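# Plug the charger into the power strip's second outlet

## Task

Insert the charger fully and squarely into the power strip's second socket, counting from the end where the strip's cord exits. The strip must end up lying flat on the table. The charger must stay seated without the robot holding it, so release it and move the gripper away afterwards.

## Robot and tools

ROBOT. Two 6-joint arms with parallel grippers, named left_arm and right_arm. The names are not image sides. left_arm's base is near (0.001, +0.275, -0.006) m and right_arm's near (0.005, -0.272, -0.011) m. The scene frame's origin is at table-top height, midway between the arms and a few centimetres behind the table's near edge. +x points out over the table, +z points up, and left_arm sits on the +y side. A bar and a plate behind the bases are fixed obstacles whose tops can be up to about 3 cm above the table. Nothing warns you before an arm touches them.

GRIPPER. The fingers point along the gripper's +z axis and close along its y axis. The reported end-effector point lies between the pads, about 1 cm behind the fingertips.

execute_actions(actions, pictures). The actions list holds at most one entry.
- An empty list sends nothing, returns the state and includes camera images.
- Action: {"rows": [...], "steps": n}. It takes 1 to 15 rows and n is 4 to 15 (default 15). Each control step lasts 1/30 s and uses one row. If there are fewer rows than steps, the last row repeats.
- Wait: {"steps": n}, with n up to 300. It sends nothing and returns once n steps have passed since the previous result. Thinking time counts toward those steps.
- pictures: true adds images to an action's result. A refused call moves nothing.

ROW LAYOUT. One row is a single list of 14 numbers covering both arms, each in [-1, 1]. Both arms must be filled even if only one moves. The order is left_arm waist, shoulder, elbow, wrist pitch, wrist yaw, wrist roll, grip, then the same seven for right_arm.
- The six joint numbers are scaled offsets, not poses. They are measured from the joint angles in the most recent result that lists them. Before any such result, and for later calls within the same reply, they are measured from the pose at the start of the action. They are never measured from the previous row.
- Scale: 1.0 equals 1.202 rad for the waist, 1.258 for the shoulder, 1.238 for the elbow, 2.073 for wrist pitch, and 2.022 for wrist yaw and wrist roll.
- All zeros does not mean hold still. It pulls the arm back to the reference angles.
- The grip number is absolute: +1 fully open, -1 closed.

JOINT RANGES (radians): waist -2.618 to 3.054, shoulder 0.000 to 3.142, elbow 0.000 to 3.142, wrist pitch -1.571 to 1.571, wrist yaw -1.571 to 1.571, wrist roll -2.094 to 2.094.
- The true ends may differ by up to 0.036.
- A call that asks for more than 0.036 beyond an end is refused.
- Overshoot smaller than that is clipped to the real end and reported as "joint sent to its limit". That line may refer to an earlier action. If the line is missing, that does not prove the joint has room left.
- Friction can leave a joint up to about 0.031 rad short, and smaller requests may not move it at all.

SPEED. Each joint's target is kept within a fixed lead of its measured angle: 0.202 waist, 0.258 shoulder, 0.238 elbow, 0.573 wrist pitch, 0.522 wrist yaw and roll. If the targets would put the hand more than 70 mm from where it is, they are scaled back. Big moves therefore take several actions.

TIMING. Each result is captured 4 steps before the action ends. Those last steps run while you compose the next reply. Between calls the arms keep heading to the last row you sent. They stop pursuing it once everything has nearly stopped moving, or once a step is HELD. Fingers still opening or closing carry on.

GRIPPING. grip_measured is the gripper motor position on the grip scale.
- The pads meet near -0.94, and each millimetre of object width adds about 0.0208.
- Each gripper has a fixed offset of up to about ±0.02.
- The fingers act like a spring: they stop on contact while the motor keeps moving. A command further below the width reading squeezes harder, up to roughly 50 to 62 N per pad. Thin parts get less force.
- Keep sending the same closing number to keep holding.
- The opening in metres (0.093 open to 0.000 closed) reads about the pad gap when free. On a rigid object it can read up to 12 mm under the object's width.

RESULT LINES.
- State line: each gripper's position in metres and quat_wxyz in the scene frame. It can be off, more so at long reach.
- Joint positions: radians plus the opening. Joint velocities are also listed.
- Joint torques: the drive's total output. It is offset, scaled and noisy, and not zero in free air.
- "joint command not followed": a clearance check altered or blocked some joint targets.
- HELD: marks steps on which your row was partly or wholly not sent.
- MOTOR HOT: a motor has reached 75 °C. At 90 °C that arm halts for 10 s. At 100 °C the arm goes limp and falls. Both halts are reported as OVER-TEMPERATURE FAULT. Do not hold loads longer than needed.

CAMERAS. cam_low, cam_left_wrist and cam_right_wrist, each 896x504. Calibration gives K, distortion and T_world_to_cam, which maps scene coordinates into the camera frame. These values are approximate, and the wrist camera poses come from the joint readings.

zoom_image(camera, region). Gives an enlarged view of that camera's latest image. region is [x0, y0, x1, y1] in pixels with the origin at top-left, at most 504x504.

read_manual(section). Returns only licence text and moves nothing.

finished_scene(scene). Ends the current scene (pass its number) for good and reports whether the goal holds. Only call it after releasing the charger and moving away.

AVOID. Knocking anything off the table, tipping the strip, dropping or slamming parts, and forceful pushes. Keep the arms from striking each other or the fixtures. Something may occasionally tug a held part or nudge loose objects.

Each tool is called after "Emit:" as a command line: name --argument value for each argument, lists and objects as JSON in quotes; but a table of rows of numbers goes row by row, as --pt "numbers of a row", without its own name.

## Session

Emit:
execute_actions --actions '[]'

Scene clock: 0.00 s of 4500.00 s.
left_arm: end_effector_position=(+0.3707, +0.2666, +0.2198) grip_measured=+0.989 end_effector_quat_wxyz=(+0.237, +0.134, +0.883, +0.383) | right_arm: end_effector_position=(+0.1786, -0.3262, +0.1679) grip_measured=+1.000 end_effector_quat_wxyz=(-0.129, -0.568, +0.774, -0.250)
Joint positions: left_arm=[-0.386  1.613  1.408 -0.974 -0.848  0.126  0.093] | right_arm=[ 0.162  1.158  1.072 -1.473  0.524 -1.141  0.093]
Joint velocities: left_arm=[-0.007 -0.002  0.002 -0.007 -0.022  0.022  0.001] | right_arm=[-0.007  0.002 -0.012 -0.007  0.007 -0.007  0.   ]
Joint torques (N m, as the arm reports them, + toward a larger angle): no reading
Motor temperatures (°C, as the motors report them): left_arm=[30 33 32 29 30 33] | right_arm=[29 32 31 32 31 32]

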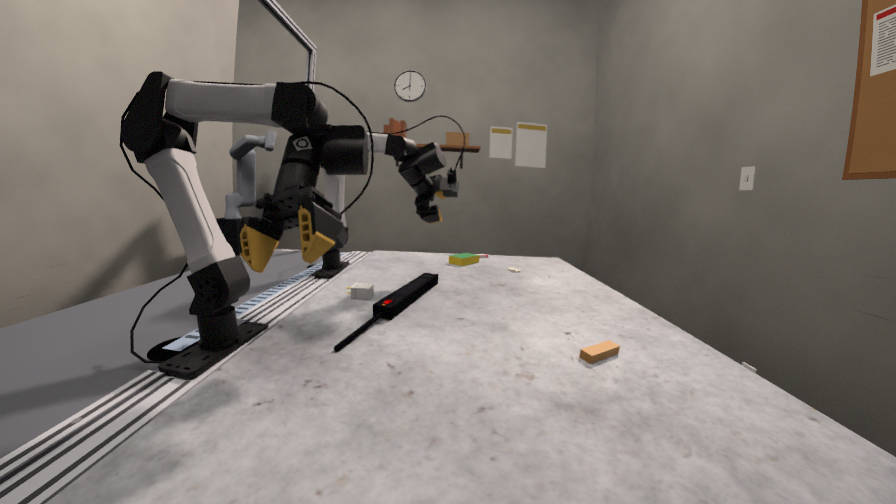

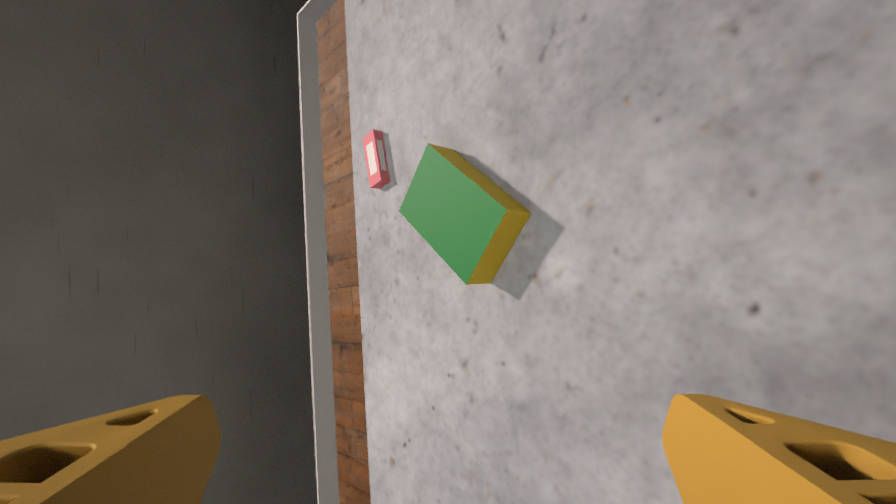

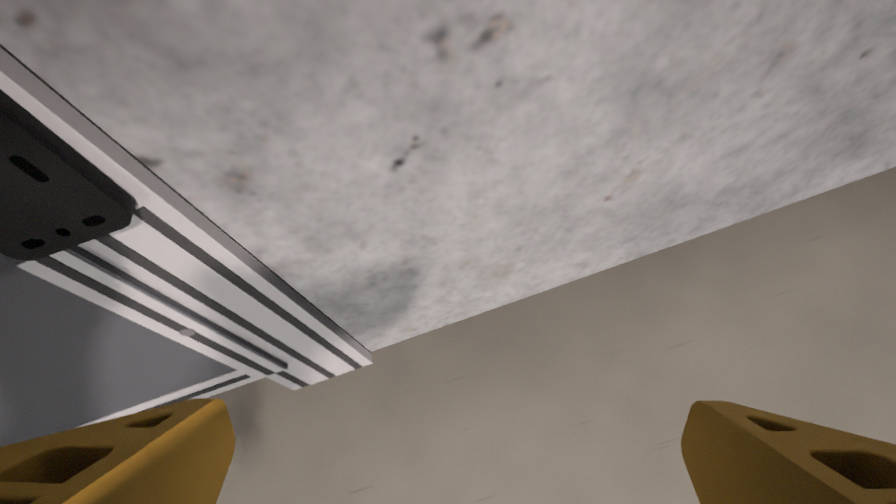

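Emit:
zoom_image --camera "cam_low" --region '[310, 250, 470, 370]'

Region (310, 250, 470, 370) of cam_low's 896x504 image, scaled by 3.150, with more detail than that image has; it fills the top 378 rows of this view, and the rest is white.

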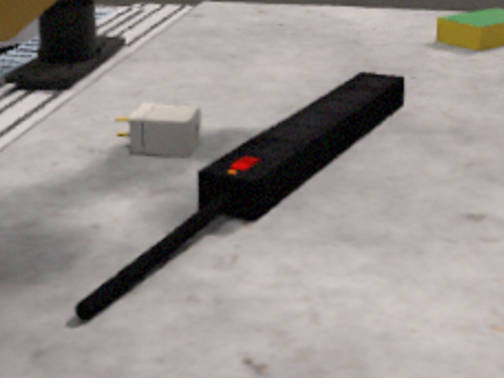

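Emit:
execute_actions --actions '[{"rows": [[-0.09,-0.02,-0.02,0.005,0.1,-0.015,1,0,0,0,0,0,0,1],[-0.17,-0.04,-0.04,0.01,0.2,-0.03,1,0,0,0,0,0,0,1],[-0.26,-0.06,-0.06,0.015,0.31,-0.045,1,0,0,0,0,0,0,1],[-0.344,-0.0795,-0.0808,0.021,0.419,-0.062,1,0,0,0,0,0,0,1]], "steps": 15}]'

Emit:
execute_actions --actions '[{"steps": 30}]' --pictures true

Scene clock: 3.67 s of 4500.00 s.
left_arm: end_effector_position=(+0.2815, +0.0493, +0.1708) grip_measured=+0.989 end_effector_quat_wxyz=(+0.245, +0.360, +0.900, +0.029) | right_arm: end_effector_position=(+0.1786, -0.3262, +0.1679) grip_measured=+1.000 end_effector_quat_wxyz=(-0.129, -0.568, +0.774, -0.250)
Joint positions: left_arm=[-0.789  1.539  1.336 -0.944 -0.212  0.038  0.093] | right_arm=[ 0.162  1.158  1.072 -1.473  0.524 -1.141  0.093]
Joint velocities: left_arm=[-0.628 -0.125 -0.12  -0.081  1.634 -0.11  -0.001] | right_arm=[ 0.012 -0.012  0.002 -0.007 -0.022  0.037  0.   ]
Joint torques (N m, as the arm reports them, + toward a larger angle): left_arm=[ 2.04 -8.38  6.23  1.41 -0.35 -0.12] | right_arm=[ 0.12 -2.32  6.49  0.45  0.12 -0.01]
Motor temperatures (°C, as the motors report them): left_arm=[30 33 32 30 30 33] | right_arm=[29 32 32 32 31 32]
Steps of this call (steps 1 to 90: nothing new was sent; then 0.30 s passed at rest; steps 91 to 101: the first 11 steps of this action). Readings (joint positions):
91: left_arm=[-0.395 1.612 1.408 -0.974 -0.827 0.122] | right_arm=[0.162 1.158 1.072 -1.473 0.524 -1.141]
92: left_arm=[-0.420 1.608 1.406 -0.972 -0.785 0.116] | right_arm=[0.162 1.158 1.072 -1.473 0.524 -1.141]
94: left_arm=[-0.503 1.590 1.387 -0.962 -0.666 0.096] | right_arm=[0.162 1.158 1.072 -1.473 0.524 -1.141]
98: left_arm=[-0.684 1.557 1.355 -0.954 -0.413 0.061] | right_arm=[0.162 1.158 1.072 -1.473 0.524 -1.141]
101: the state above

Scene clock: 4.67 s of 4500.00 s.
left_arm: end_effector_position=(+0.2528, +0.0193, +0.1673) grip_measured=+0.989 end_effector_quat_wxyz=(+0.211, +0.380, +0.898, -0.069) | right_arm: end_effector_position=(+0.1786, -0.3262, +0.1679) grip_measured=+1.000 end_effector_quat_wxyz=(-0.129, -0.568, +0.774, -0.250)
Joint positions: left_arm=[-0.81   1.531  1.331 -0.944 -0.008  0.01   0.093] | right_arm=[ 0.162  1.158  1.072 -1.473  0.524 -1.141  0.093]
Joint velocities: left_arm=[ 0.002 -0.002 -0.017 -0.037 -0.007  0.037 -0.001] | right_arm=[-0.012 -0.002 -0.002  0.037  0.007 -0.037  0.   ]
Joint torques (N m, as the arm reports them, + toward a larger angle): left_arm=[ 0.83 -8.33  6.02  1.42  0.18 -0.13] | right_arm=[ 0.11 -2.33  6.52  0.44  0.12 -0.01]
Motor temperatures (°C, as the motors report them): left_arm=[30 34 32 30 30 33] | right_arm=[29 32 32 32 31 32]
Kept back: nothing.
Steps of this call (steps 1 to 4: the last 4 steps of your previous action; steps 5 to 30: the robot went on to your last target). Readings (joint positions):
1: left_arm=[-0.805 1.535 1.333 -0.944 -0.164 0.033] | right_arm=[0.162 1.158 1.072 -1.473 0.524 -1.141]
2: left_arm=[-0.810 1.533 1.332 -0.944 -0.128 0.029] | right_arm=[0.162 1.158 1.072 -1.473 0.524 -1.141]
4: left_arm=[-0.810 1.531 1.331 -0.944 -0.083 0.022] | right_arm=[0.162 1.158 1.072 -1.473 0.524 -1.141]
8: left_arm=[-0.810 1.531 1.331 -0.944 -0.037 0.015] | right_arm=[0.162 1.158 1.072 -1.473 0.524 -1.141]
30: the state above
All arms were judged still, so your last target was given up. Only a new action makes them travel on or press farther. Fingers that are still opening or closing keep moving.
camera_calibration (this result's frames):
cam_left_wrist: T_world_to_cam=[[-0.711504, -0.702036, -0.0301207, 0.193287], [-0.70222, 0.711937, -0.00573851, 0.204219], [0.0254727, 0.0170684, -0.99953, 0.245936], [0, 0, 0, 1]] pos_world=[0.274667, -0.0138948, 0.252814]

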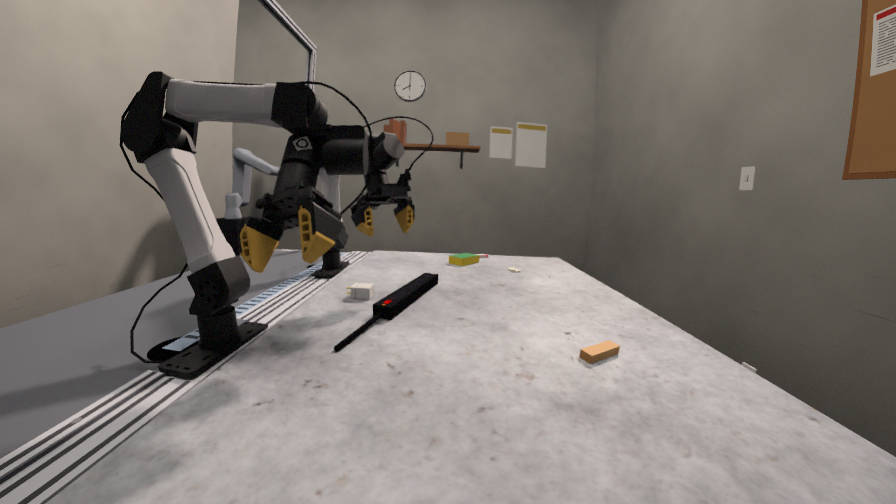

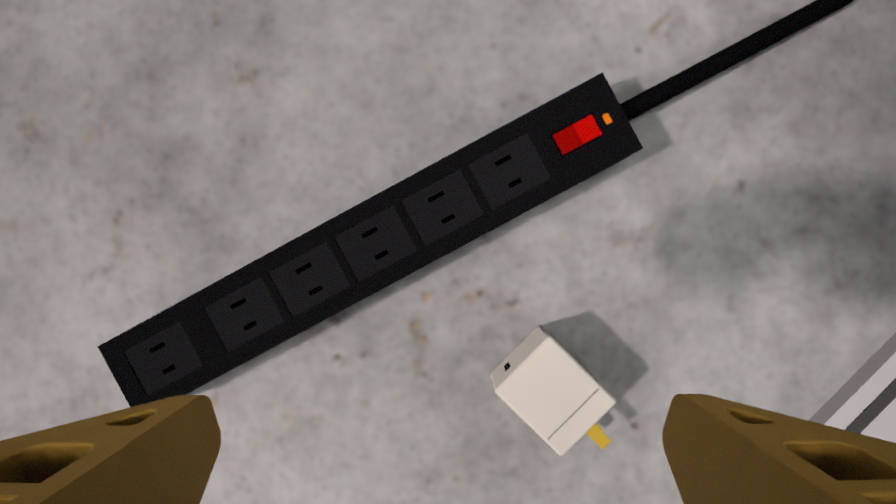

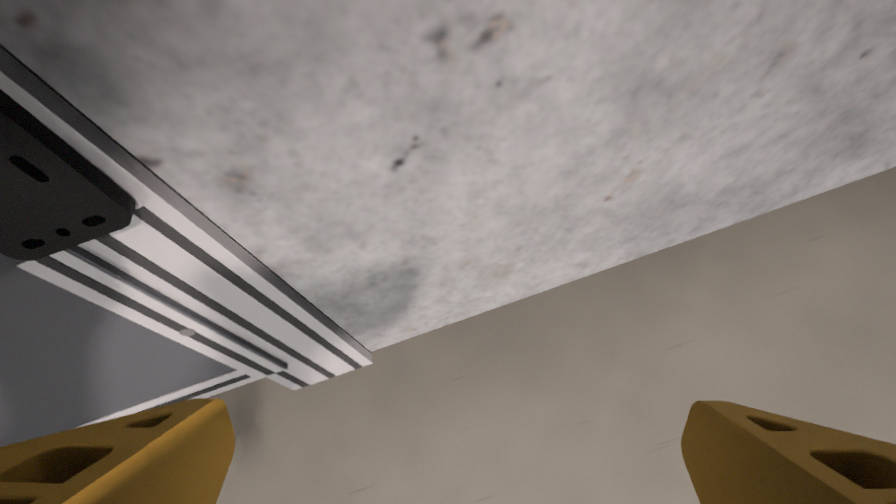

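Emit:
zoom_image --camera "cam_left_wrist" --region '[470, 310, 650, 470]'

Emit:
zoom_image --camera "cam_left_wrist" --region '[380, 60, 660, 270]'

Region (470, 310, 650, 470) of cam_left_wrist's 896x504 image, scaled by 2.800, with more detail than that image has.

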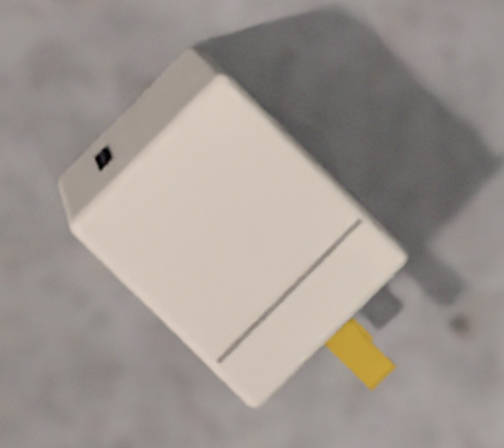

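Region (380, 60, 660, 270) of cam_left_wrist's 896x504 image, scaled by 1.800, with more detail than that image has; it fills the top 378 rows of this view, and the rest is white.

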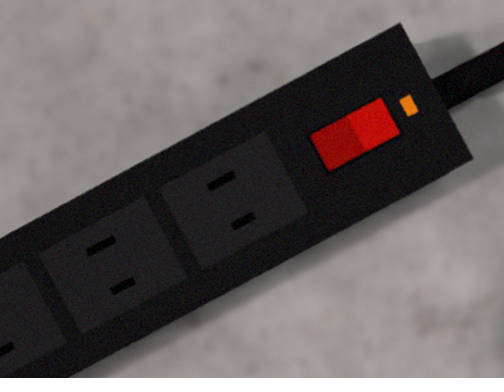

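Emit:
execute_actions --actions '[{"rows": [[-0.014,0.083,0.045,-0.043,0.02,-0.107,1,-0.1,0,0,0.25,-0.24,0.055,1],[-0.028,0.167,0.09,-0.087,0.04,-0.214,1,-0.21,0,0,0.5,-0.48,0.11,1],[-0.041,0.25,0.134,-0.13,0.061,-0.32,1,-0.32,0,0,0.75,-0.71,0.166,1],[-0.055,0.3337,0.1788,-0.1738,0.0815,-0.4275,1,-0.426,0,0,1.0,-0.9515,0.2216,1]], "steps": 15}]'

Emit:
execute_actions --actions '[{"steps": 40}]' --pictures true

Scene clock: 10.93 s of 4500.00 s.
left_arm: end_effector_position=(+0.2099, +0.0014, +0.0596) grip_measured=+0.990 end_effector_quat_wxyz=(-0.075, +0.059, +0.995, +0.001) | right_arm: end_effector_position=(+0.3394, -0.3292, +0.2345) grip_measured=+1.000 end_effector_quat_wxyz=(+0.413, -0.272, +0.859, -0.132)
Joint positions: left_arm=[-0.875  1.994  1.535 -1.237  0.129 -0.724  0.093] | right_arm=[-0.306  1.157  1.071 -0.632 -0.287 -0.798  0.093]
Joint velocities: left_arm=[-0.002  0.007 -0.007 -0.432  0.081 -0.813  0.001] | right_arm=[-0.452  0.002  0.002  2.322 -2.015  0.491  0.   ]
Joint torques (N m, as the arm reports them, + toward a larger angle): left_arm=[  0.27 -13.84   8.77   0.05   0.2   -0.07] | right_arm=[ 0.21 -3.49  7.85  2.25 -0.49  0.02]
Motor temperatures (°C, as the motors report them): left_arm=[30 35 33 30 30 33] | right_arm=[29 33 33 32 31 32]
Steps of this call (steps 1 to 90: nothing new was sent; then 2.90 s passed at rest; steps 91 to 101: the first 11 steps of this action). Readings (joint positions):
91: left_arm=[-0.811 1.540 1.339 -0.958 -0.004 -0.021] | right_arm=[0.144 1.157 1.071 -1.435 0.467 -1.130]
92: left_arm=[-0.814 1.571 1.368 -0.994 0.006 -0.089] | right_arm=[0.101 1.157 1.071 -1.357 0.379 -1.103]
94: left_arm=[-0.832 1.698 1.466 -1.083 0.043 -0.281] | right_arm=[-0.007 1.157 1.071 -1.189 0.221 -1.010]
98: left_arm=[-0.871 1.944 1.535 -1.173 0.109 -0.606] | right_arm=[-0.213 1.157 1.071 -0.870 -0.078 -0.862]
101: the state above

Scene clock: 12.27 s of 4500.00 s.
left_arm: end_effector_position=(+0.1986, +0.0091, +0.0711) grip_measured=+0.990 end_effector_quat_wxyz=(-0.092, -0.003, +0.996, +0.011) | right_arm: end_effector_position=(+0.2973, -0.1883, +0.4329) grip_measured=+1.000 end_effector_quat_wxyz=(+0.722, -0.625, +0.290, -0.064)
Joint positions: left_arm=[-0.875  1.964  1.535 -1.298  0.148 -0.846  0.093] | right_arm=[-0.334  1.157  1.071  0.588 -1.39  -0.698  0.093]
Joint velocities: left_arm=[-0.032  0.017  0.002 -0.081  0.007  0.022 -0.001] | right_arm=[ 0.002  0.002 -0.007  0.022 -0.022 -0.037  0.   ]
Joint torques (N m, as the arm reports them, + toward a larger angle): left_arm=[  0.07 -11.13   8.68  -0.14   0.19  -0.12] | right_arm=[-1.1  -2.81  7.28  1.44  0.08  0.08]
Motor temperatures (°C, as the motors report them): left_arm=[30 35 33 30 30 33] | right_arm=[29 33 33 32 31 32]
Kept back: nothing.
Steps of this call (steps 1 to 4: the last 4 steps of your previous action; steps 5 to 40: the robot went on to your last target). Readings (joint positions):
1: left_arm=[-0.875 1.990 1.535 -1.251 0.132 -0.749] | right_arm=[-0.319 1.157 1.071 -0.552 -0.357 -0.784]
2: left_arm=[-0.875 1.983 1.535 -1.261 0.136 -0.769] | right_arm=[-0.326 1.157 1.071 -0.473 -0.429 -0.771]
4: left_arm=[-0.875 1.971 1.535 -1.276 0.140 -0.797] | right_arm=[-0.331 1.157 1.071 -0.309 -0.577 -0.750]
8: left_arm=[-0.875 1.964 1.535 -1.291 0.145 -0.826] | right_arm=[-0.333 1.157 1.071 0.050 -0.902 -0.722]
40: the state above
camera_calibration (this result's frames):
cam_left_wrist: T_world_to_cam=[[0.00661415, -0.9998, -0.0188935, 0.0039482], [-0.811349, -0.0164097, 0.584332, 0.159308], [-0.584525, 0.0114643, -0.811295, 0.259113], [0, 0, 0, 1]] pos_world=[0.280687, 0.00359105, 0.117203]
cam_right_wrist: T_world_to_cam=[[0.280353, -0.207392, 0.937225, -0.528508], [0.535092, -0.776838, -0.331964, -0.123279], [0.796918, 0.594569, -0.106815, 0.00108252], [0, 0, 0, 1]] pos_world=[0.213272, -0.20602, 0.454522]

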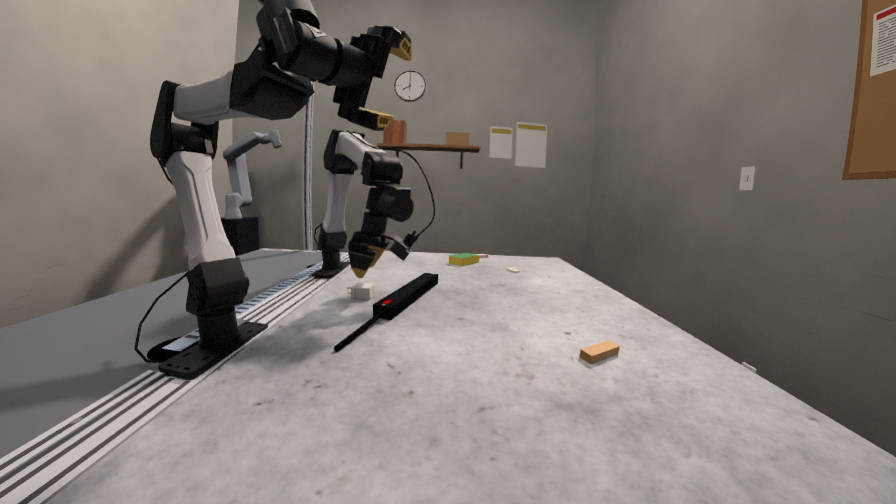

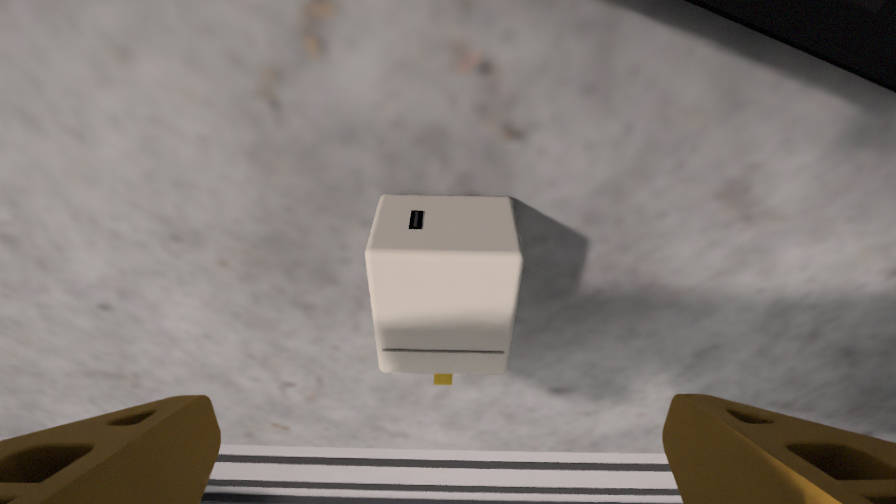

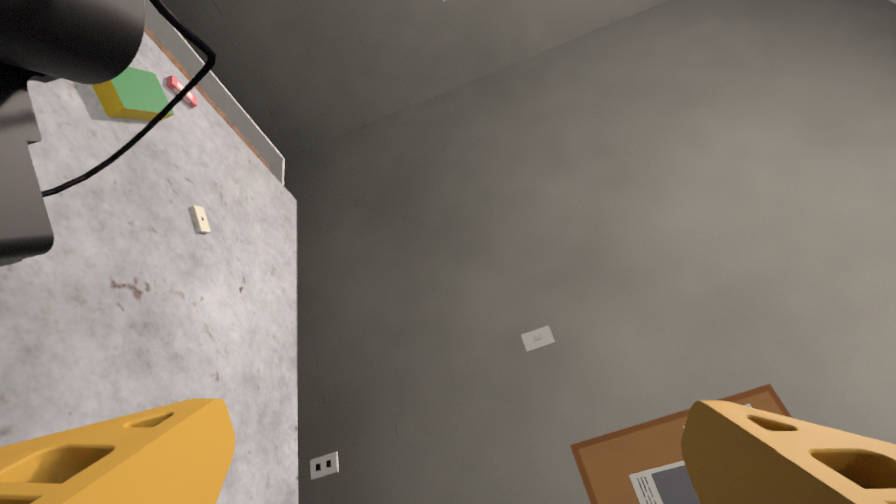

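Emit:
execute_actions --actions '[{"rows": [[0.001,0.004,-0.013,0.011,0.001,0,0.9,0.015,0.047,-0.063,0.01,0,0,1],[0.002,0.008,-0.026,0.022,0.002,0,0.8,0.03,0.094,-0.127,0.02,0,0,1],[0.003,0.012,-0.039,0.033,0.003,0,0.7,0.046,0.141,-0.19,0.03,0,0,1],[0.004,0.016,-0.052,0.044,0.004,0,0.6,0.061,0.188,-0.254,0.04,0,0,1],[0.005,0.02,-0.065,0.055,0.005,0,0.5,0.077,0.235,-0.317,0.05,0,0,1],[0.006,0.024,-0.078,0.066,0.006,0,0.4,0.092,0.282,-0.38,0.06,0,0,1],[0.007,0.028,-0.091,0.077,0.007,0,0.35,0.107,0.329,-0.444,0.07,0,0,1],[0.008,0.032,-0.104,0.088,0.008,0,0.35,0.122,0.376,-0.507,0.08,0,0,1],[0.008,0.036,-0.117,0.099,0.008,0,0.35,0.138,0.423,-0.57,0.09,0,0,1],[0.008,0.04,-0.1307,0.1107,0.0083,0,0.35,0.153,0.47,-0.634,0.097,-0.005,0.002,1]], "steps": 15}]'

Emit:
execute_actions --actions '[{"steps": 30}]' --pictures true

Scene clock: 14.00 s of 4500.00 s.
left_arm: end_effector_position=(+0.1963, +0.0120, +0.0309) grip_measured=+0.352 end_effector_quat_wxyz=(-0.096, -0.003, +0.995, +0.011) | right_arm: end_effector_position=(+0.3524, -0.1822, +0.2467) grip_measured=+1.000 end_effector_quat_wxyz=(+0.676, -0.572, +0.440, +0.147)
Joint positions: left_arm=[-0.875  1.993  1.409 -1.149  0.153 -0.846  0.062] | right_arm=[-0.228  1.455  0.74   0.688 -1.39  -0.698  0.093]
Joint velocities: left_arm=[-0.002  0.208 -0.369  0.359  0.007 -0.037  0.   ] | right_arm=[ 0.408  1.219 -1.062  0.271 -0.022  0.007  0.   ]
Joint torques (N m, as the arm reports them, + toward a larger angle): left_arm=[ 0.8  -9.53  5.28  0.12  0.14 -0.03] | right_arm=[ 0.68 -4.36  5.64  1.83 -0.24  0.  ]
Motor temperatures (°C, as the motors report them): left_arm=[30 36 33 30 30 33] | right_arm=[29 33 33 32 31 32]
Steps of this call (steps 1 to 15: the robot went on to your last target; steps 16 to 41: nothing new was sent; steps 42 to 52: the first 11 steps of this action). Readings (joint positions):
42: left_arm=[-0.875 1.964 1.535 -1.297 0.148 -0.846] | right_arm=[-0.333 1.159 1.063 0.596 -1.390 -0.698]
43: left_arm=[-0.875 1.964 1.533 -1.293 0.148 -0.846] | right_arm=[-0.328 1.164 1.042 0.613 -1.390 -0.698]
45: left_arm=[-0.875 1.964 1.519 -1.270 0.148 -0.846] | right_arm=[-0.313 1.194 0.981 0.634 -1.390 -0.698]
49: left_arm=[-0.875 1.973 1.458 -1.205 0.151 -0.846] | right_arm=[-0.273 1.330 0.850 0.662 -1.390 -0.698]
52: the state above

Scene clock: 15.00 s of 4500.00 s.
left_arm: end_effector_position=(+0.2013, +0.0059, +0.0187) grip_measured=+0.352 end_effector_quat_wxyz=(-0.087, -0.002, +0.996, +0.000) | right_arm: end_effector_position=(+0.2613, -0.1490, +0.0559) grip_measured=+1.000 end_effector_quat_wxyz=(+0.536, -0.453, +0.609, +0.370)
Joint positions: left_arm=[-0.875  2.012  1.389 -1.082  0.156 -0.846  0.062] | right_arm=[-0.155  1.746  0.277  0.774 -1.394 -0.697  0.093]
Joint velocities: left_arm=[-0.012 -0.022  0.007 -0.051  0.007 -0.051 -0.   ] | right_arm=[ 0.007 -0.012 -0.002 -0.095  0.051  0.007  0.   ]
Joint torques (N m, as the arm reports them, + toward a larger angle): left_arm=[  0.87 -10.04   5.05   0.13   0.2   -0.03] | right_arm=[ 0.49 -4.69  4.29  1.81 -0.68  0.  ]
Motor temperatures (°C, as the motors report them): left_arm=[30 36 33 30 30 33] | right_arm=[29 33 33 33 31 32]
Kept back: nothing.
Steps of this call (steps 1 to 4: the last 4 steps of your previous action; steps 5 to 30: the robot went on to your last target). Readings (joint positions):
1: left_arm=[-0.875 2.000 1.400 -1.137 0.154 -0.846] | right_arm=[-0.215 1.498 0.702 0.695 -1.390 -0.697]
2: left_arm=[-0.875 2.007 1.393 -1.127 0.154 -0.846] | right_arm=[-0.203 1.543 0.663 0.702 -1.390 -0.697]
4: left_arm=[-0.875 2.012 1.389 -1.113 0.154 -0.846] | right_arm=[-0.186 1.625 0.573 0.716 -1.389 -0.697]
8: left_arm=[-0.875 2.012 1.389 -1.093 0.156 -0.846] | right_arm=[-0.163 1.727 0.340 0.732 -1.387 -0.697]
30: the state above
camera_calibration (this result's frames):
cam_left_wrist: T_world_to_cam=[[0.00714215, -0.999968, 0.00363891, -0.000749615], [-0.816632, -0.00373244, 0.577147, 0.193178], [-0.577115, -0.00709371, -0.816632, 0.216955], [0, 0, 0, 1]] pos_world=[0.282969, 0.00151045, 0.0656837]
cam_right_wrist: T_world_to_cam=[[0.950742, -0.308989, 0.0248231, -0.296225], [-0.152256, -0.535233, -0.830869, 0.0448091], [0.270016, 0.786163, -0.555913, 0.157459], [0, 0, 0, 1]] pos_world=[0.24594, -0.191335, 0.132117]

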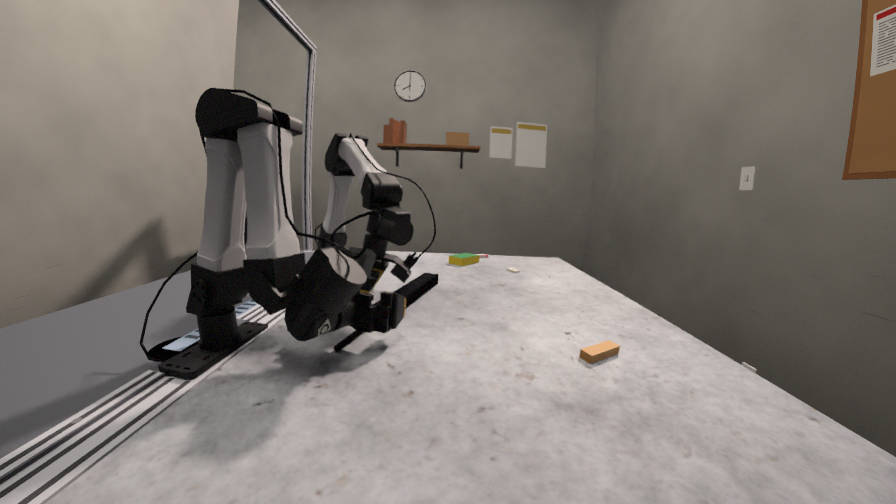

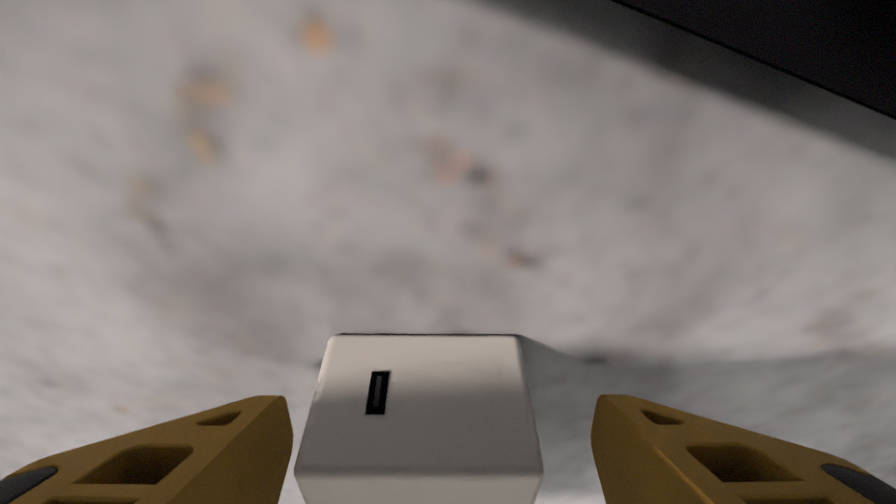

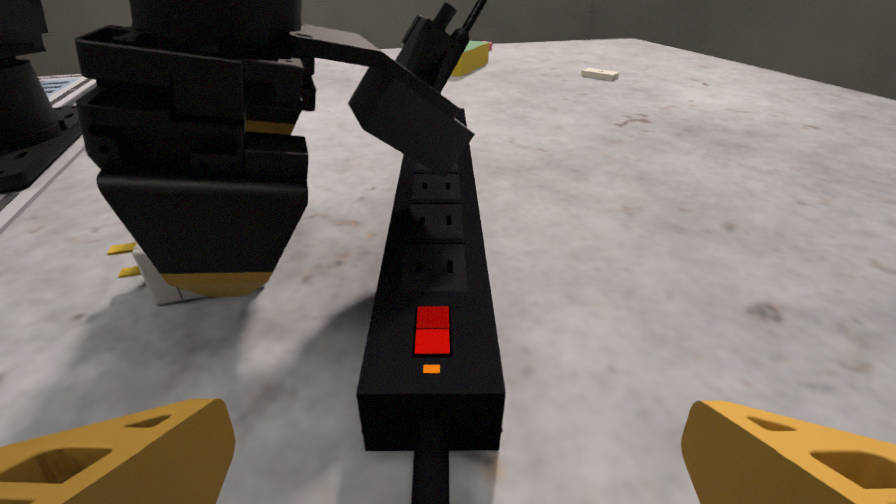

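Emit:
execute_actions --actions '[{"rows": [[0.012,0,0,0,0,0,0.25,0,0,0,0,0,0,1],[0.012,0,0,0,0,0,0.15,0,0,0,0,0,0,1],[0.012,0,0,0,0,0,0.05,0,0,0,0,0,0,1],[0.012,0,0,0,0,0,-0.02,0,0,0,0,0,0,1],[0.012,0,0,0,0,0,-0.08,0,0,0,0,0,0,1],[0.012,0,0,0,0,0,-0.14,0,0,0,0,0,0,1],[0.012,0,0,0,0,0,-0.2,0,0,0,0,0,0,1],[0.012,0,0,0,0,0,-0.28,0,0,0,0,0,0,1],[0.012,0,0,0,0,0,-0.36,0,0,0,0,0,0,1],[0.012,0,0,0,0,0,-0.45,0,0,0,0,0,0,1]], "steps": 15}]'

Emit:
execute_actions --actions '[{"steps": 8}]' --pictures true

Scene clock: 16.07 s of 4500.00 s.
left_arm: end_effector_position=(+0.2013, +0.0059, +0.0187) grip_measured=-0.281 end_effector_quat_wxyz=(-0.087, -0.002, +0.996, +0.000) | right_arm: end_effector_position=(+0.2613, -0.1490, +0.0559) grip_measured=+1.000 end_effector_quat_wxyz=(+0.536, -0.453, +0.609, +0.370)
Joint positions: left_arm=[-0.875  2.012  1.389 -1.082  0.156 -0.846  0.032] | right_arm=[-0.155  1.746  0.277  0.775 -1.394 -0.697  0.093]
Joint velocities: left_arm=[-0.002  0.002  0.012 -0.007  0.007  0.022 -0.   ] | right_arm=[-0.012  0.002 -0.007 -0.007 -0.081  0.007  0.   ]
Joint torques (N m, as the arm reports them, + toward a larger angle): left_arm=[  1.19 -10.21   6.64   0.     0.12  -0.04] | right_arm=[ 0.14 -4.82  3.62  1.61 -0.61 -0.03]
Motor temperatures (°C, as the motors report them): left_arm=[30 36 33 30 30 33] | right_arm=[29 33 33 33 31 32]
Steps of this call (steps 1 to 15: the robot went on to your last target; steps 16 to 21: nothing new was sent; steps 22 to 32: the first 11 steps of this action). Readings (joint positions):
22: left_arm=[-0.875 2.012 1.389 -1.082 0.156 -0.846] | right_arm=[-0.155 1.746 0.277 0.775 -1.394 -0.697]
23: left_arm=[-0.875 2.012 1.389 -1.082 0.156 -0.846] | right_arm=[-0.155 1.746 0.277 0.775 -1.394 -0.697]
25: left_arm=[-0.875 2.012 1.389 -1.082 0.156 -0.846] | right_arm=[-0.155 1.746 0.277 0.775 -1.394 -0.697]
29: left_arm=[-0.875 2.012 1.389 -1.082 0.156 -0.846] | right_arm=[-0.155 1.746 0.277 0.775 -1.394 -0.697]
32: the state above

Scene clock: 16.33 s of 4500.00 s.
left_arm: end_effector_position=(+0.2013, +0.0059, +0.0187) grip_measured=-0.281 end_effector_quat_wxyz=(-0.087, -0.002, +0.996, +0.000) | right_arm: end_effector_position=(+0.2613, -0.1490, +0.0559) grip_measured=+1.000 end_effector_quat_wxyz=(+0.536, -0.453, +0.609, +0.370)
Joint positions: left_arm=[-0.875  2.012  1.389 -1.082  0.156 -0.846  0.032] | right_arm=[-0.155  1.746  0.277  0.775 -1.394 -0.697  0.093]
Joint velocities: left_arm=[-0.007 -0.002  0.017  0.051 -0.022 -0.037 -0.001] | right_arm=[-0.002 -0.012  0.007 -0.022 -0.022  0.051  0.   ]
Joint torques (N m, as the arm reports them, + toward a larger angle): left_arm=[  1.09 -10.24   6.63  -0.01   0.12  -0.03] | right_arm=[ 0.12 -4.85  3.58  1.62 -0.61 -0.03]
Motor temperatures (°C, as the motors report them): left_arm=[30 36 33 30 30 33] | right_arm=[29 33 33 33 31 32]
Kept back: nothing.
Steps of this call (steps 1 to 4: the last 4 steps of your previous action; steps 5 to 8: the robot went on to your last target). Readings (joint positions):
1: left_arm=[-0.875 2.012 1.389 -1.082 0.156 -0.846] | right_arm=[-0.155 1.746 0.277 0.775 -1.394 -0.697]
2: left_arm=[-0.875 2.012 1.389 -1.082 0.156 -0.846] | right_arm=[-0.155 1.746 0.277 0.775 -1.394 -0.697]
4: left_arm=[-0.875 2.012 1.389 -1.082 0.156 -0.846] | right_arm=[-0.155 1.746 0.277 0.775 -1.394 -0.697]
8: the state above
camera_calibration (this result's frames):
cam_left_wrist: T_world_to_cam=[[0.00714215, -0.999968, 0.00363891, -0.000749615], [-0.816632, -0.00373244, 0.577147, 0.193178], [-0.577115, -0.00709371, -0.816632, 0.216955], [0, 0, 0, 1]] pos_world=[0.282969, 0.00151045, 0.0656837]
cam_right_wrist: T_world_to_cam=[[0.950737, -0.308972, 0.0252011, -0.296268], [-0.151936, -0.535294, -0.830888, 0.044745], [0.270211, 0.786128, -0.555868, 0.157413], [0, 0, 0, 1]] pos_world=[0.245937, -0.191333, 0.132145]

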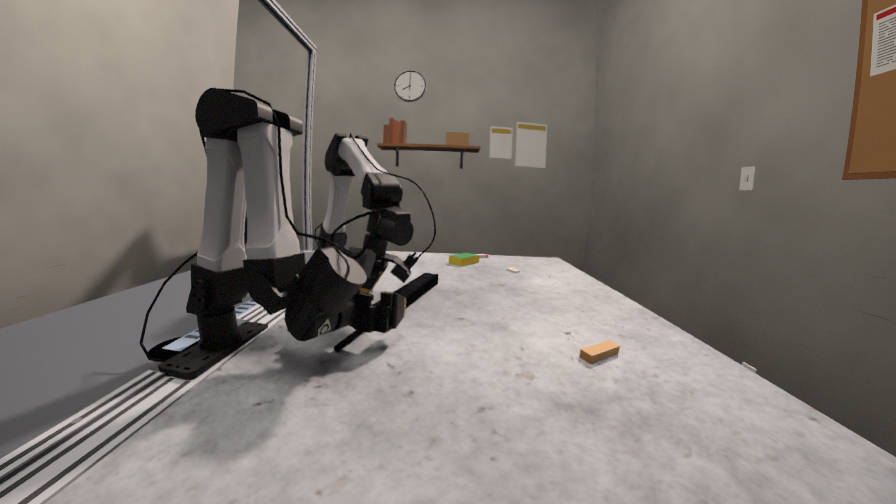

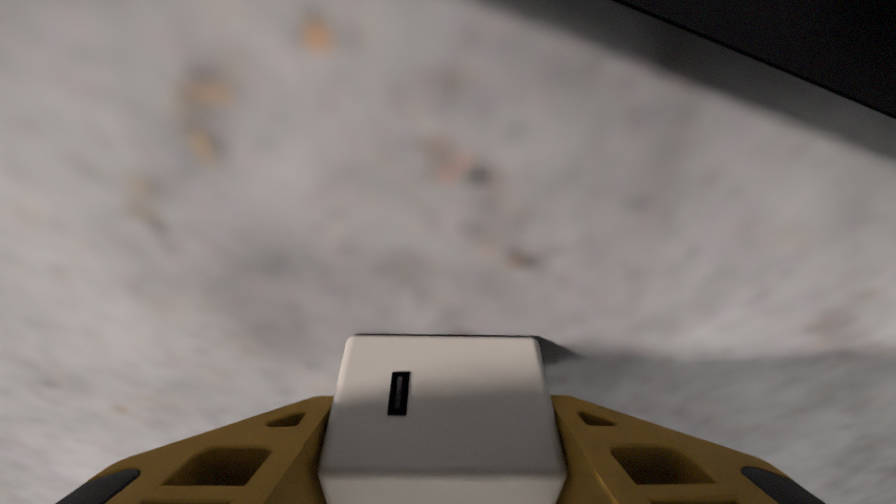

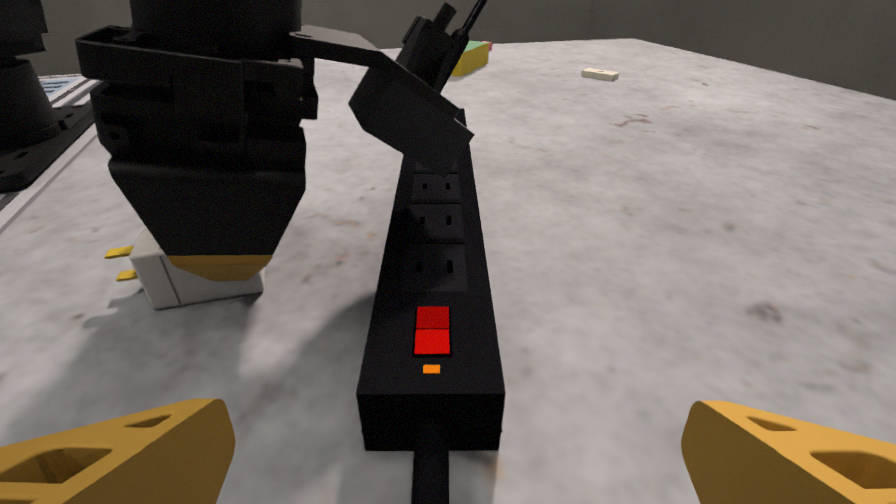

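Emit:
execute_actions --actions '[{"rows": [[0,-0.015,0,0,0,0,-0.45,0,0,0,0,0,0,1],[0,-0.03,0,0,0,0,-0.45,0,0,0,0,0,0,1],[0,-0.05,0,0,0,0,-0.45,0,0,0,0,0,0,1],[0,-0.07,0,0,0,0,-0.45,0,0,0,0,0,0,1],[0,-0.09,0,0,0,0,-0.45,0,0,0,0,0,0,1],[0,-0.11,0,0,0,0,-0.45,0,0,0,0,0,0,1],[0,-0.13,0,0,0,0,-0.45,0,0,0,0,0,0,1],[0,-0.15,0,0.01,0,0,-0.45,0,0,0,0,0,0,1],[0,-0.17,0,0.03,0,0.01,-0.45,0,0,0,0,0,0,1],[0,-0.19,0,0.05,-0.01,0.02,-0.45,0,0,0,0,0,0,1],[0,-0.21,-0.01,0.08,-0.03,0.03,-0.45,0,0,0,0,0,0,1],[0,-0.22,-0.03,0.12,-0.05,0.045,-0.45,0,0,0,0,0,0,1],[0,-0.22,-0.05,0.16,-0.07,0.06,-0.45,0,0,0,0,0,0,1],[0,-0.22,-0.07,0.2,-0.09,0.075,-0.45,0,0,0,0,0,0,1],[0,-0.22,-0.09,0.24,-0.11,0.09,-0.45,0,0,0,0,0,0,1]], "steps": 15}]'

Scene clock: 18.57 s of 4500.00 s.
left_arm: end_effector_position=(+0.2145, -0.0094, +0.0838) grip_measured=-0.281 end_effector_quat_wxyz=(-0.006, +0.015, +0.996, -0.086) | right_arm: end_effector_position=(+0.2613, -0.1490, +0.0559) grip_measured=+1.000 end_effector_quat_wxyz=(+0.536, -0.453, +0.609, +0.370)
Joint positions: left_arm=[-0.875  1.812  1.389 -1.044  0.148 -0.832  0.032] | right_arm=[-0.155  1.746  0.277  0.775 -1.394 -0.697  0.093]
Joint velocities: left_arm=[ 0.007 -0.833 -0.007  0.623 -0.315  0.256 -0.001] | right_arm=[-0.002 -0.007 -0.012 -0.037  0.007  0.066  0.   ]
Joint torques (N m, as the arm reports them, + toward a larger angle): left_arm=[  0.19 -10.12   6.3    0.93   0.07   0.01] | right_arm=[ 0.15 -4.83  3.59  1.63 -0.6  -0.02]
Motor temperatures (°C, as the motors report them): left_arm=[30 37 33 30 30 33] | right_arm=[29 33 33 33 31 32]
Steps of this call (steps 1 to 15: the robot went on to your last target; steps 16 to 56: nothing new was sent; steps 57 to 67: the first 11 steps of this action). Readings (joint positions):
57: left_arm=[-0.875 2.012 1.389 -1.082 0.156 -0.846] | right_arm=[-0.155 1.746 0.277 0.775 -1.394 -0.697]
58: left_arm=[-0.875 2.011 1.389 -1.082 0.156 -0.846] | right_arm=[-0.155 1.746 0.277 0.775 -1.394 -0.697]
60: left_arm=[-0.875 1.997 1.389 -1.082 0.156 -0.846] | right_arm=[-0.155 1.746 0.277 0.775 -1.394 -0.697]
64: left_arm=[-0.875 1.904 1.389 -1.081 0.156 -0.846] | right_arm=[-0.155 1.746 0.277 0.775 -1.394 -0.697]
67: the state above

Emit:
execute_actions --actions '[{"rows": [[0,-0.057,-0.11,0.27,-0.13,0.1,-0.45,0,0,0,0,0,0,1],[0,-0.057,-0.14,0.32,-0.16,0.12,-0.45,0,0,0,0,0,0,1],[0,-0.057,-0.165,0.37,-0.19,0.14,-0.45,0,0,0,0,0,0,1],[0,-0.057,-0.19,0.42,-0.22,0.16,-0.45,0,0,0,0,0,0,1],[0,-0.057,-0.215,0.47,-0.25,0.18,-0.45,0,0,0,0,0,0,1],[0,-0.057,-0.24,0.52,-0.28,0.2,-0.45,0,0,0,0,0,0,1],[0,-0.057,-0.265,0.57,-0.31,0.22,-0.45,0,0,0,0,0,0,1],[0,-0.057,-0.29,0.62,-0.34,0.24,-0.45,0,0,0,0,0,0,1],[-0.01,-0.057,-0.32,0.67,-0.37,0.26,-0.45,0,0,0,0,0,0,1],[-0.015,-0.057,-0.35,0.72,-0.4,0.28,-0.45,0,0,0,0,0,0,1],[-0.021,-0.057,-0.375,0.76,-0.42,0.3,-0.45,0,0,0,0,0,0,1],[-0.021,-0.057,-0.395,0.793,-0.437,0.3136,-0.45,0,0,0,0,0,0,1]], "steps": 15}]'

Emit:
execute_actions --actions '[{"steps": 10}]'

Scene clock: 19.73 s of 4500.00 s.
left_arm: end_effector_position=(+0.3610, -0.0271, +0.1276) grip_measured=-0.281 end_effector_quat_wxyz=(+0.495, +0.098, +0.859, -0.088) | right_arm: end_effector_position=(+0.2613, -0.1490, +0.0559) grip_measured=+1.000 end_effector_quat_wxyz=(+0.536, -0.453, +0.609, +0.370)
Joint positions: left_arm=[-0.878  1.73   0.994  0.116 -0.47  -0.389  0.032] | right_arm=[-0.155  1.746  0.277  0.775 -1.394 -0.697  0.093]
Joint velocities: left_arm=[-0.09   0.007 -0.935  2.718 -1.516  1.033 -0.001] | right_arm=[ 0.002  0.002 -0.002 -0.022  0.007 -0.037  0.   ]
Joint torques (N m, as the arm reports them, + toward a larger angle): left_arm=[-0.82 -8.08  6.76  2.11 -0.16  0.  ] | right_arm=[ 0.13 -4.87  3.58  1.62 -0.6  -0.02]
Motor temperatures (°C, as the motors report them): left_arm=[30 37 33 30 30 33] | right_arm=[29 33 33 33 31 32]
Steps of this call (steps 1 to 4: the last 4 steps of your previous action; steps 5 to 24: the robot went on to your last target; steps 25 to 35: the first 11 steps of this action). Readings (joint positions):
25: left_arm=[-0.875 1.730 1.289 -0.599 -0.060 -0.668] | right_arm=[-0.155 1.746 0.277 0.775 -1.394 -0.697]
26: left_arm=[-0.875 1.730 1.275 -0.565 -0.076 -0.656] | right_arm=[-0.155 1.746 0.277 0.775 -1.394 -0.697]
28: left_arm=[-0.875 1.730 1.226 -0.453 -0.135 -0.616] | right_arm=[-0.155 1.746 0.277 0.775 -1.394 -0.697]
32: left_arm=[-0.875 1.730 1.094 -0.155 -0.311 -0.496] | right_arm=[-0.155 1.746 0.277 0.775 -1.394 -0.697]
35: the state above

Scene clock: 20.07 s of 4500.00 s.
left_arm: end_effector_position=(+0.3810, -0.0129, +0.1809) grip_measured=-0.281 end_effector_quat_wxyz=(+0.632, +0.048, +0.772, -0.055) | right_arm: end_effector_position=(+0.2613, -0.1490, +0.0559) grip_measured=+1.000 end_effector_quat_wxyz=(+0.536, -0.453, +0.609, +0.370)
Joint positions: left_arm=[-0.891  1.734  0.914  0.523 -0.697 -0.226  0.032] | right_arm=[-0.155  1.746  0.277  0.775 -1.394 -0.697  0.093]
Joint velocities: left_arm=[-0.002  0.022 -0.032  0.418 -0.198  0.125 -0.   ] | right_arm=[-0.007  0.002 -0.002 -0.037 -0.037 -0.051  0.   ]
Joint torques (N m, as the arm reports them, + toward a larger angle): left_arm=[-0.57 -8.2   6.51  2.47 -0.2   0.03] | right_arm=[ 0.13 -4.86  3.55  1.62 -0.61 -0.03]
Motor temperatures (°C, as the motors report them): left_arm=[30 37 33 30 30 33] | right_arm=[29 33 33 33 31 32]
Kept back: nothing.
Steps of this call (steps 1 to 4: the last 4 steps of your previous action; steps 5 to 10: the robot went on to your last target). Readings (joint positions):
1: left_arm=[-0.882 1.730 0.964 0.203 -0.520 -0.354] | right_arm=[-0.155 1.746 0.277 0.775 -1.394 -0.697]
2: left_arm=[-0.885 1.730 0.939 0.274 -0.561 -0.324] | right_arm=[-0.155 1.746 0.277 0.775 -1.394 -0.697]
4: left_arm=[-0.890 1.733 0.917 0.373 -0.620 -0.282] | right_arm=[-0.155 1.746 0.277 0.775 -1.394 -0.697]
8: left_arm=[-0.891 1.734 0.914 0.492 -0.681 -0.237] | right_arm=[-0.155 1.746 0.277 0.775 -1.394 -0.697]
10: the state above

Emit:
execute_actions --actions '[{"rows": [[-0.014,0.007,-0.026,0.04,-0.018,0.014,-0.45,0,0,0,0,0,0,1],[-0.028,0.015,-0.053,0.055,-0.023,0.018,-0.45,0,0,0,0,0,0,1],[-0.042,0.022,-0.079,0.07,-0.023,0.018,-0.45,0,0,0,0,0,0,1],[-0.055,0.029,-0.105,0.09,-0.023,0.018,-0.45,0,0,0,0,0,0,1],[-0.069,0.037,-0.132,0.11,-0.023,0.018,-0.45,0,0,0,0,0,0,1],[-0.083,0.044,-0.158,0.13,-0.023,0.018,-0.45,0,0,0,0,0,0,1],[-0.097,0.051,-0.184,0.15,-0.023,0.018,-0.45,0,0,0,0,0,0,1],[-0.111,0.059,-0.21,0.17,-0.023,0.018,-0.45,0,0,0,0,0,0,1],[-0.125,0.066,-0.237,0.19,-0.023,0.018,-0.45,0,0,0,0,0,0,1],[-0.138,0.073,-0.263,0.21,-0.023,0.018,-0.45,0,0,0,0,0,0,1],[-0.15,0.08,-0.287,0.23,-0.023,0.018,-0.45,0,0,0,0,0,0,1],[-0.16,0.085,-0.305,0.243,-0.023,0.018,-0.45,0,0,0,0,0,0,1],[-0.166,0.0882,-0.316,0.2507,-0.023,0.018,-0.45,0,0,0,0,0,0,1]], "steps": 15}]'

Emit:
execute_actions --actions '[{"steps": 20}]' --pictures true

Scene clock: 20.80 s of 4500.00 s.
left_arm: end_effector_position=(+0.3131, -0.0210, +0.0956) grip_measured=-0.281 end_effector_quat_wxyz=(+0.614, +0.123, +0.778, -0.057) | right_arm: end_effector_position=(+0.2613, -0.1490, +0.0559) grip_measured=+1.000 end_effector_quat_wxyz=(+0.536, -0.453, +0.609, +0.370)
Joint positions: left_arm=[-1.041  1.814  0.627  0.818 -0.733 -0.199  0.032] | right_arm=[-0.155  1.746  0.277  0.775 -1.394 -0.697  0.093]
Joint velocities: left_arm=[-0.466  0.349 -0.989  0.813  0.007  0.022  0.   ] | right_arm=[ 0.017  0.007  0.027 -0.037 -0.007 -0.007  0.   ]
Joint torques (N m, as the arm reports them, + toward a larger angle): left_arm=[ 0.01 -8.26  5.46  2.58 -0.2   0.05] | right_arm=[ 0.16 -4.87  3.61  1.62 -0.6  -0.02]
Motor temperatures (°C, as the motors report them): left_arm=[30 37 33 31 30 33] | right_arm=[29 33 33 33 31 32]
Steps of this call (steps 1 to 11: the robot went on to your last target; steps 12 to 22: the first 11 steps of this action). Readings (joint positions):
12: left_arm=[-0.892 1.734 0.912 0.568 -0.721 -0.208] | right_arm=[-0.155 1.746 0.277 0.775 -1.394 -0.697]
13: left_arm=[-0.895 1.734 0.904 0.580 -0.723 -0.206] | right_arm=[-0.155 1.746 0.277 0.775 -1.394 -0.697]
15: left_arm=[-0.913 1.735 0.863 0.622 -0.729 -0.203] | right_arm=[-0.155 1.746 0.277 0.775 -1.394 -0.697]
19: left_arm=[-0.986 1.772 0.733 0.731 -0.733 -0.200] | right_arm=[-0.155 1.746 0.277 0.775 -1.394 -0.697]
22: the state above

Scene clock: 21.47 s of 4500.00 s.
left_arm: end_effector_position=(+0.2944, -0.0224, +0.0962) grip_measured=-0.281 end_effector_quat_wxyz=(+0.635, +0.117, +0.758, -0.092) | right_arm: end_effector_position=(+0.2613, -0.1490, +0.0559) grip_measured=+1.000 end_effector_quat_wxyz=(+0.536, -0.453, +0.609, +0.370)
Joint positions: left_arm=[-1.085  1.832  0.54   1.01  -0.742 -0.197  0.032] | right_arm=[-0.155  1.746  0.277  0.775 -1.394 -0.697  0.093]
Joint velocities: left_arm=[-0.027  0.012 -0.012 -0.11  -0.051  0.007  0.   ] | right_arm=[ 0.002 -0.002 -0.027  0.022  0.007  0.022  0.   ]
Joint torques (N m, as the arm reports them, + toward a larger angle): left_arm=[-0.17 -6.62  4.11  2.45 -0.07  0.03] | right_arm=[ 0.13 -4.83  3.57  1.62 -0.6  -0.03]
Motor temperatures (°C, as the motors report them): left_arm=[30 37 33 31 30 33] | right_arm=[29 33 33 33 31 32]
Kept back: nothing.
Steps of this call (steps 1 to 4: the last 4 steps of your previous action; steps 5 to 20: the robot went on to your last target). Readings (joint positions):
1: left_arm=[-1.057 1.825 0.595 0.847 -0.733 -0.199] | right_arm=[-0.155 1.746 0.277 0.775 -1.394 -0.697]
2: left_arm=[-1.070 1.832 0.570 0.893 -0.742 -0.197] | right_arm=[-0.155 1.746 0.277 0.775 -1.394 -0.697]
4: left_arm=[-1.083 1.832 0.547 0.937 -0.742 -0.197] | right_arm=[-0.155 1.746 0.277 0.775 -1.394 -0.697]
8: left_arm=[-1.085 1.832 0.540 0.979 -0.742 -0.197] | right_arm=[-0.155 1.746 0.277 0.775 -1.394 -0.697]
20: the state above
camera_calibration (this result's frames):
cam_left_wrist: T_world_to_cam=[[-0.298697, -0.954332, -0.00556649, 0.0619423], [-0.552088, 0.17755, -0.814662, 0.284402], [0.778447, -0.240264, -0.579909, -0.0933375], [0, 0, 0, 1]] pos_world=[0.248175, -0.0138076, 0.177909]
cam_right_wrist: T_world_to_cam=[[0.950737, -0.308972, 0.0252011, -0.296268], [-0.151936, -0.535294, -0.830888, 0.044745], [0.270211, 0.786128, -0.555868, 0.157413], [0, 0, 0, 1]] pos_world=[0.245937, -0.191333, 0.132145]

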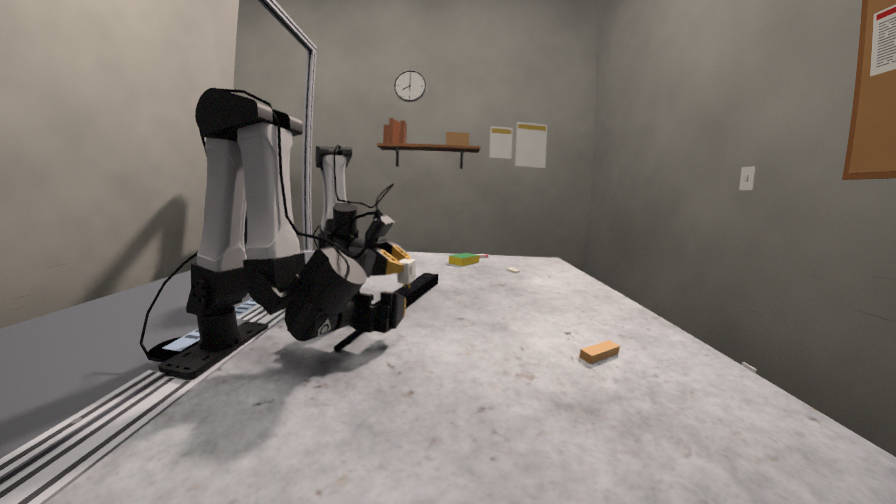

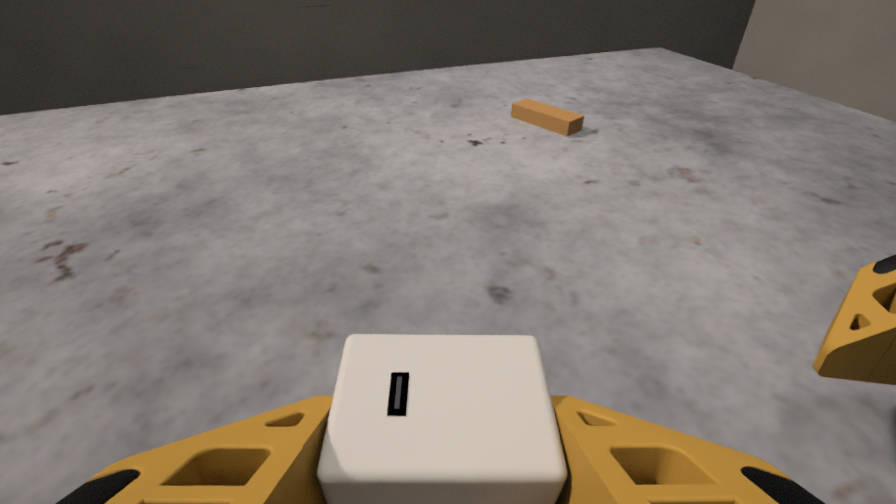

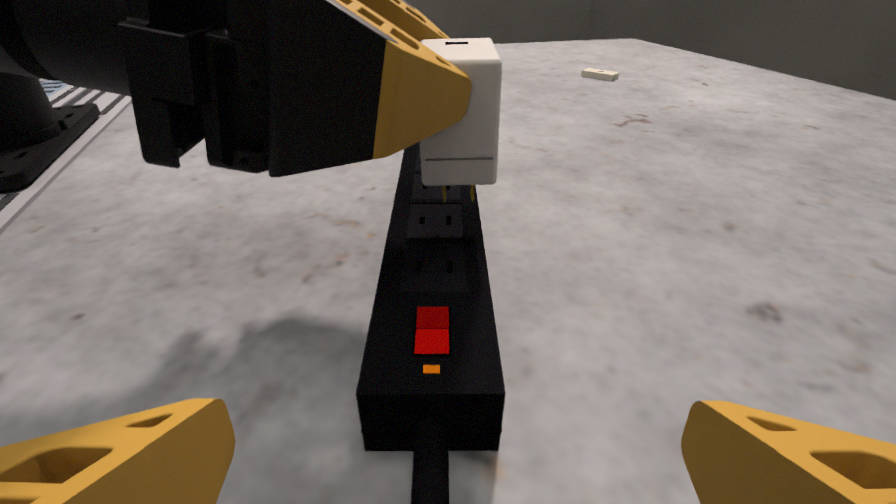

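Emit:
zoom_image --camera "cam_right_wrist" --region '[370, 30, 530, 290]'

Region (370, 30, 530, 290) of cam_right_wrist's 896x504 image, scaled by 1.938, with more detail than that image has; it fills the left 310 columns of this view, and the rest is white.

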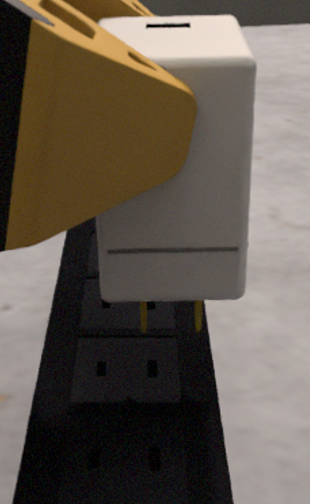

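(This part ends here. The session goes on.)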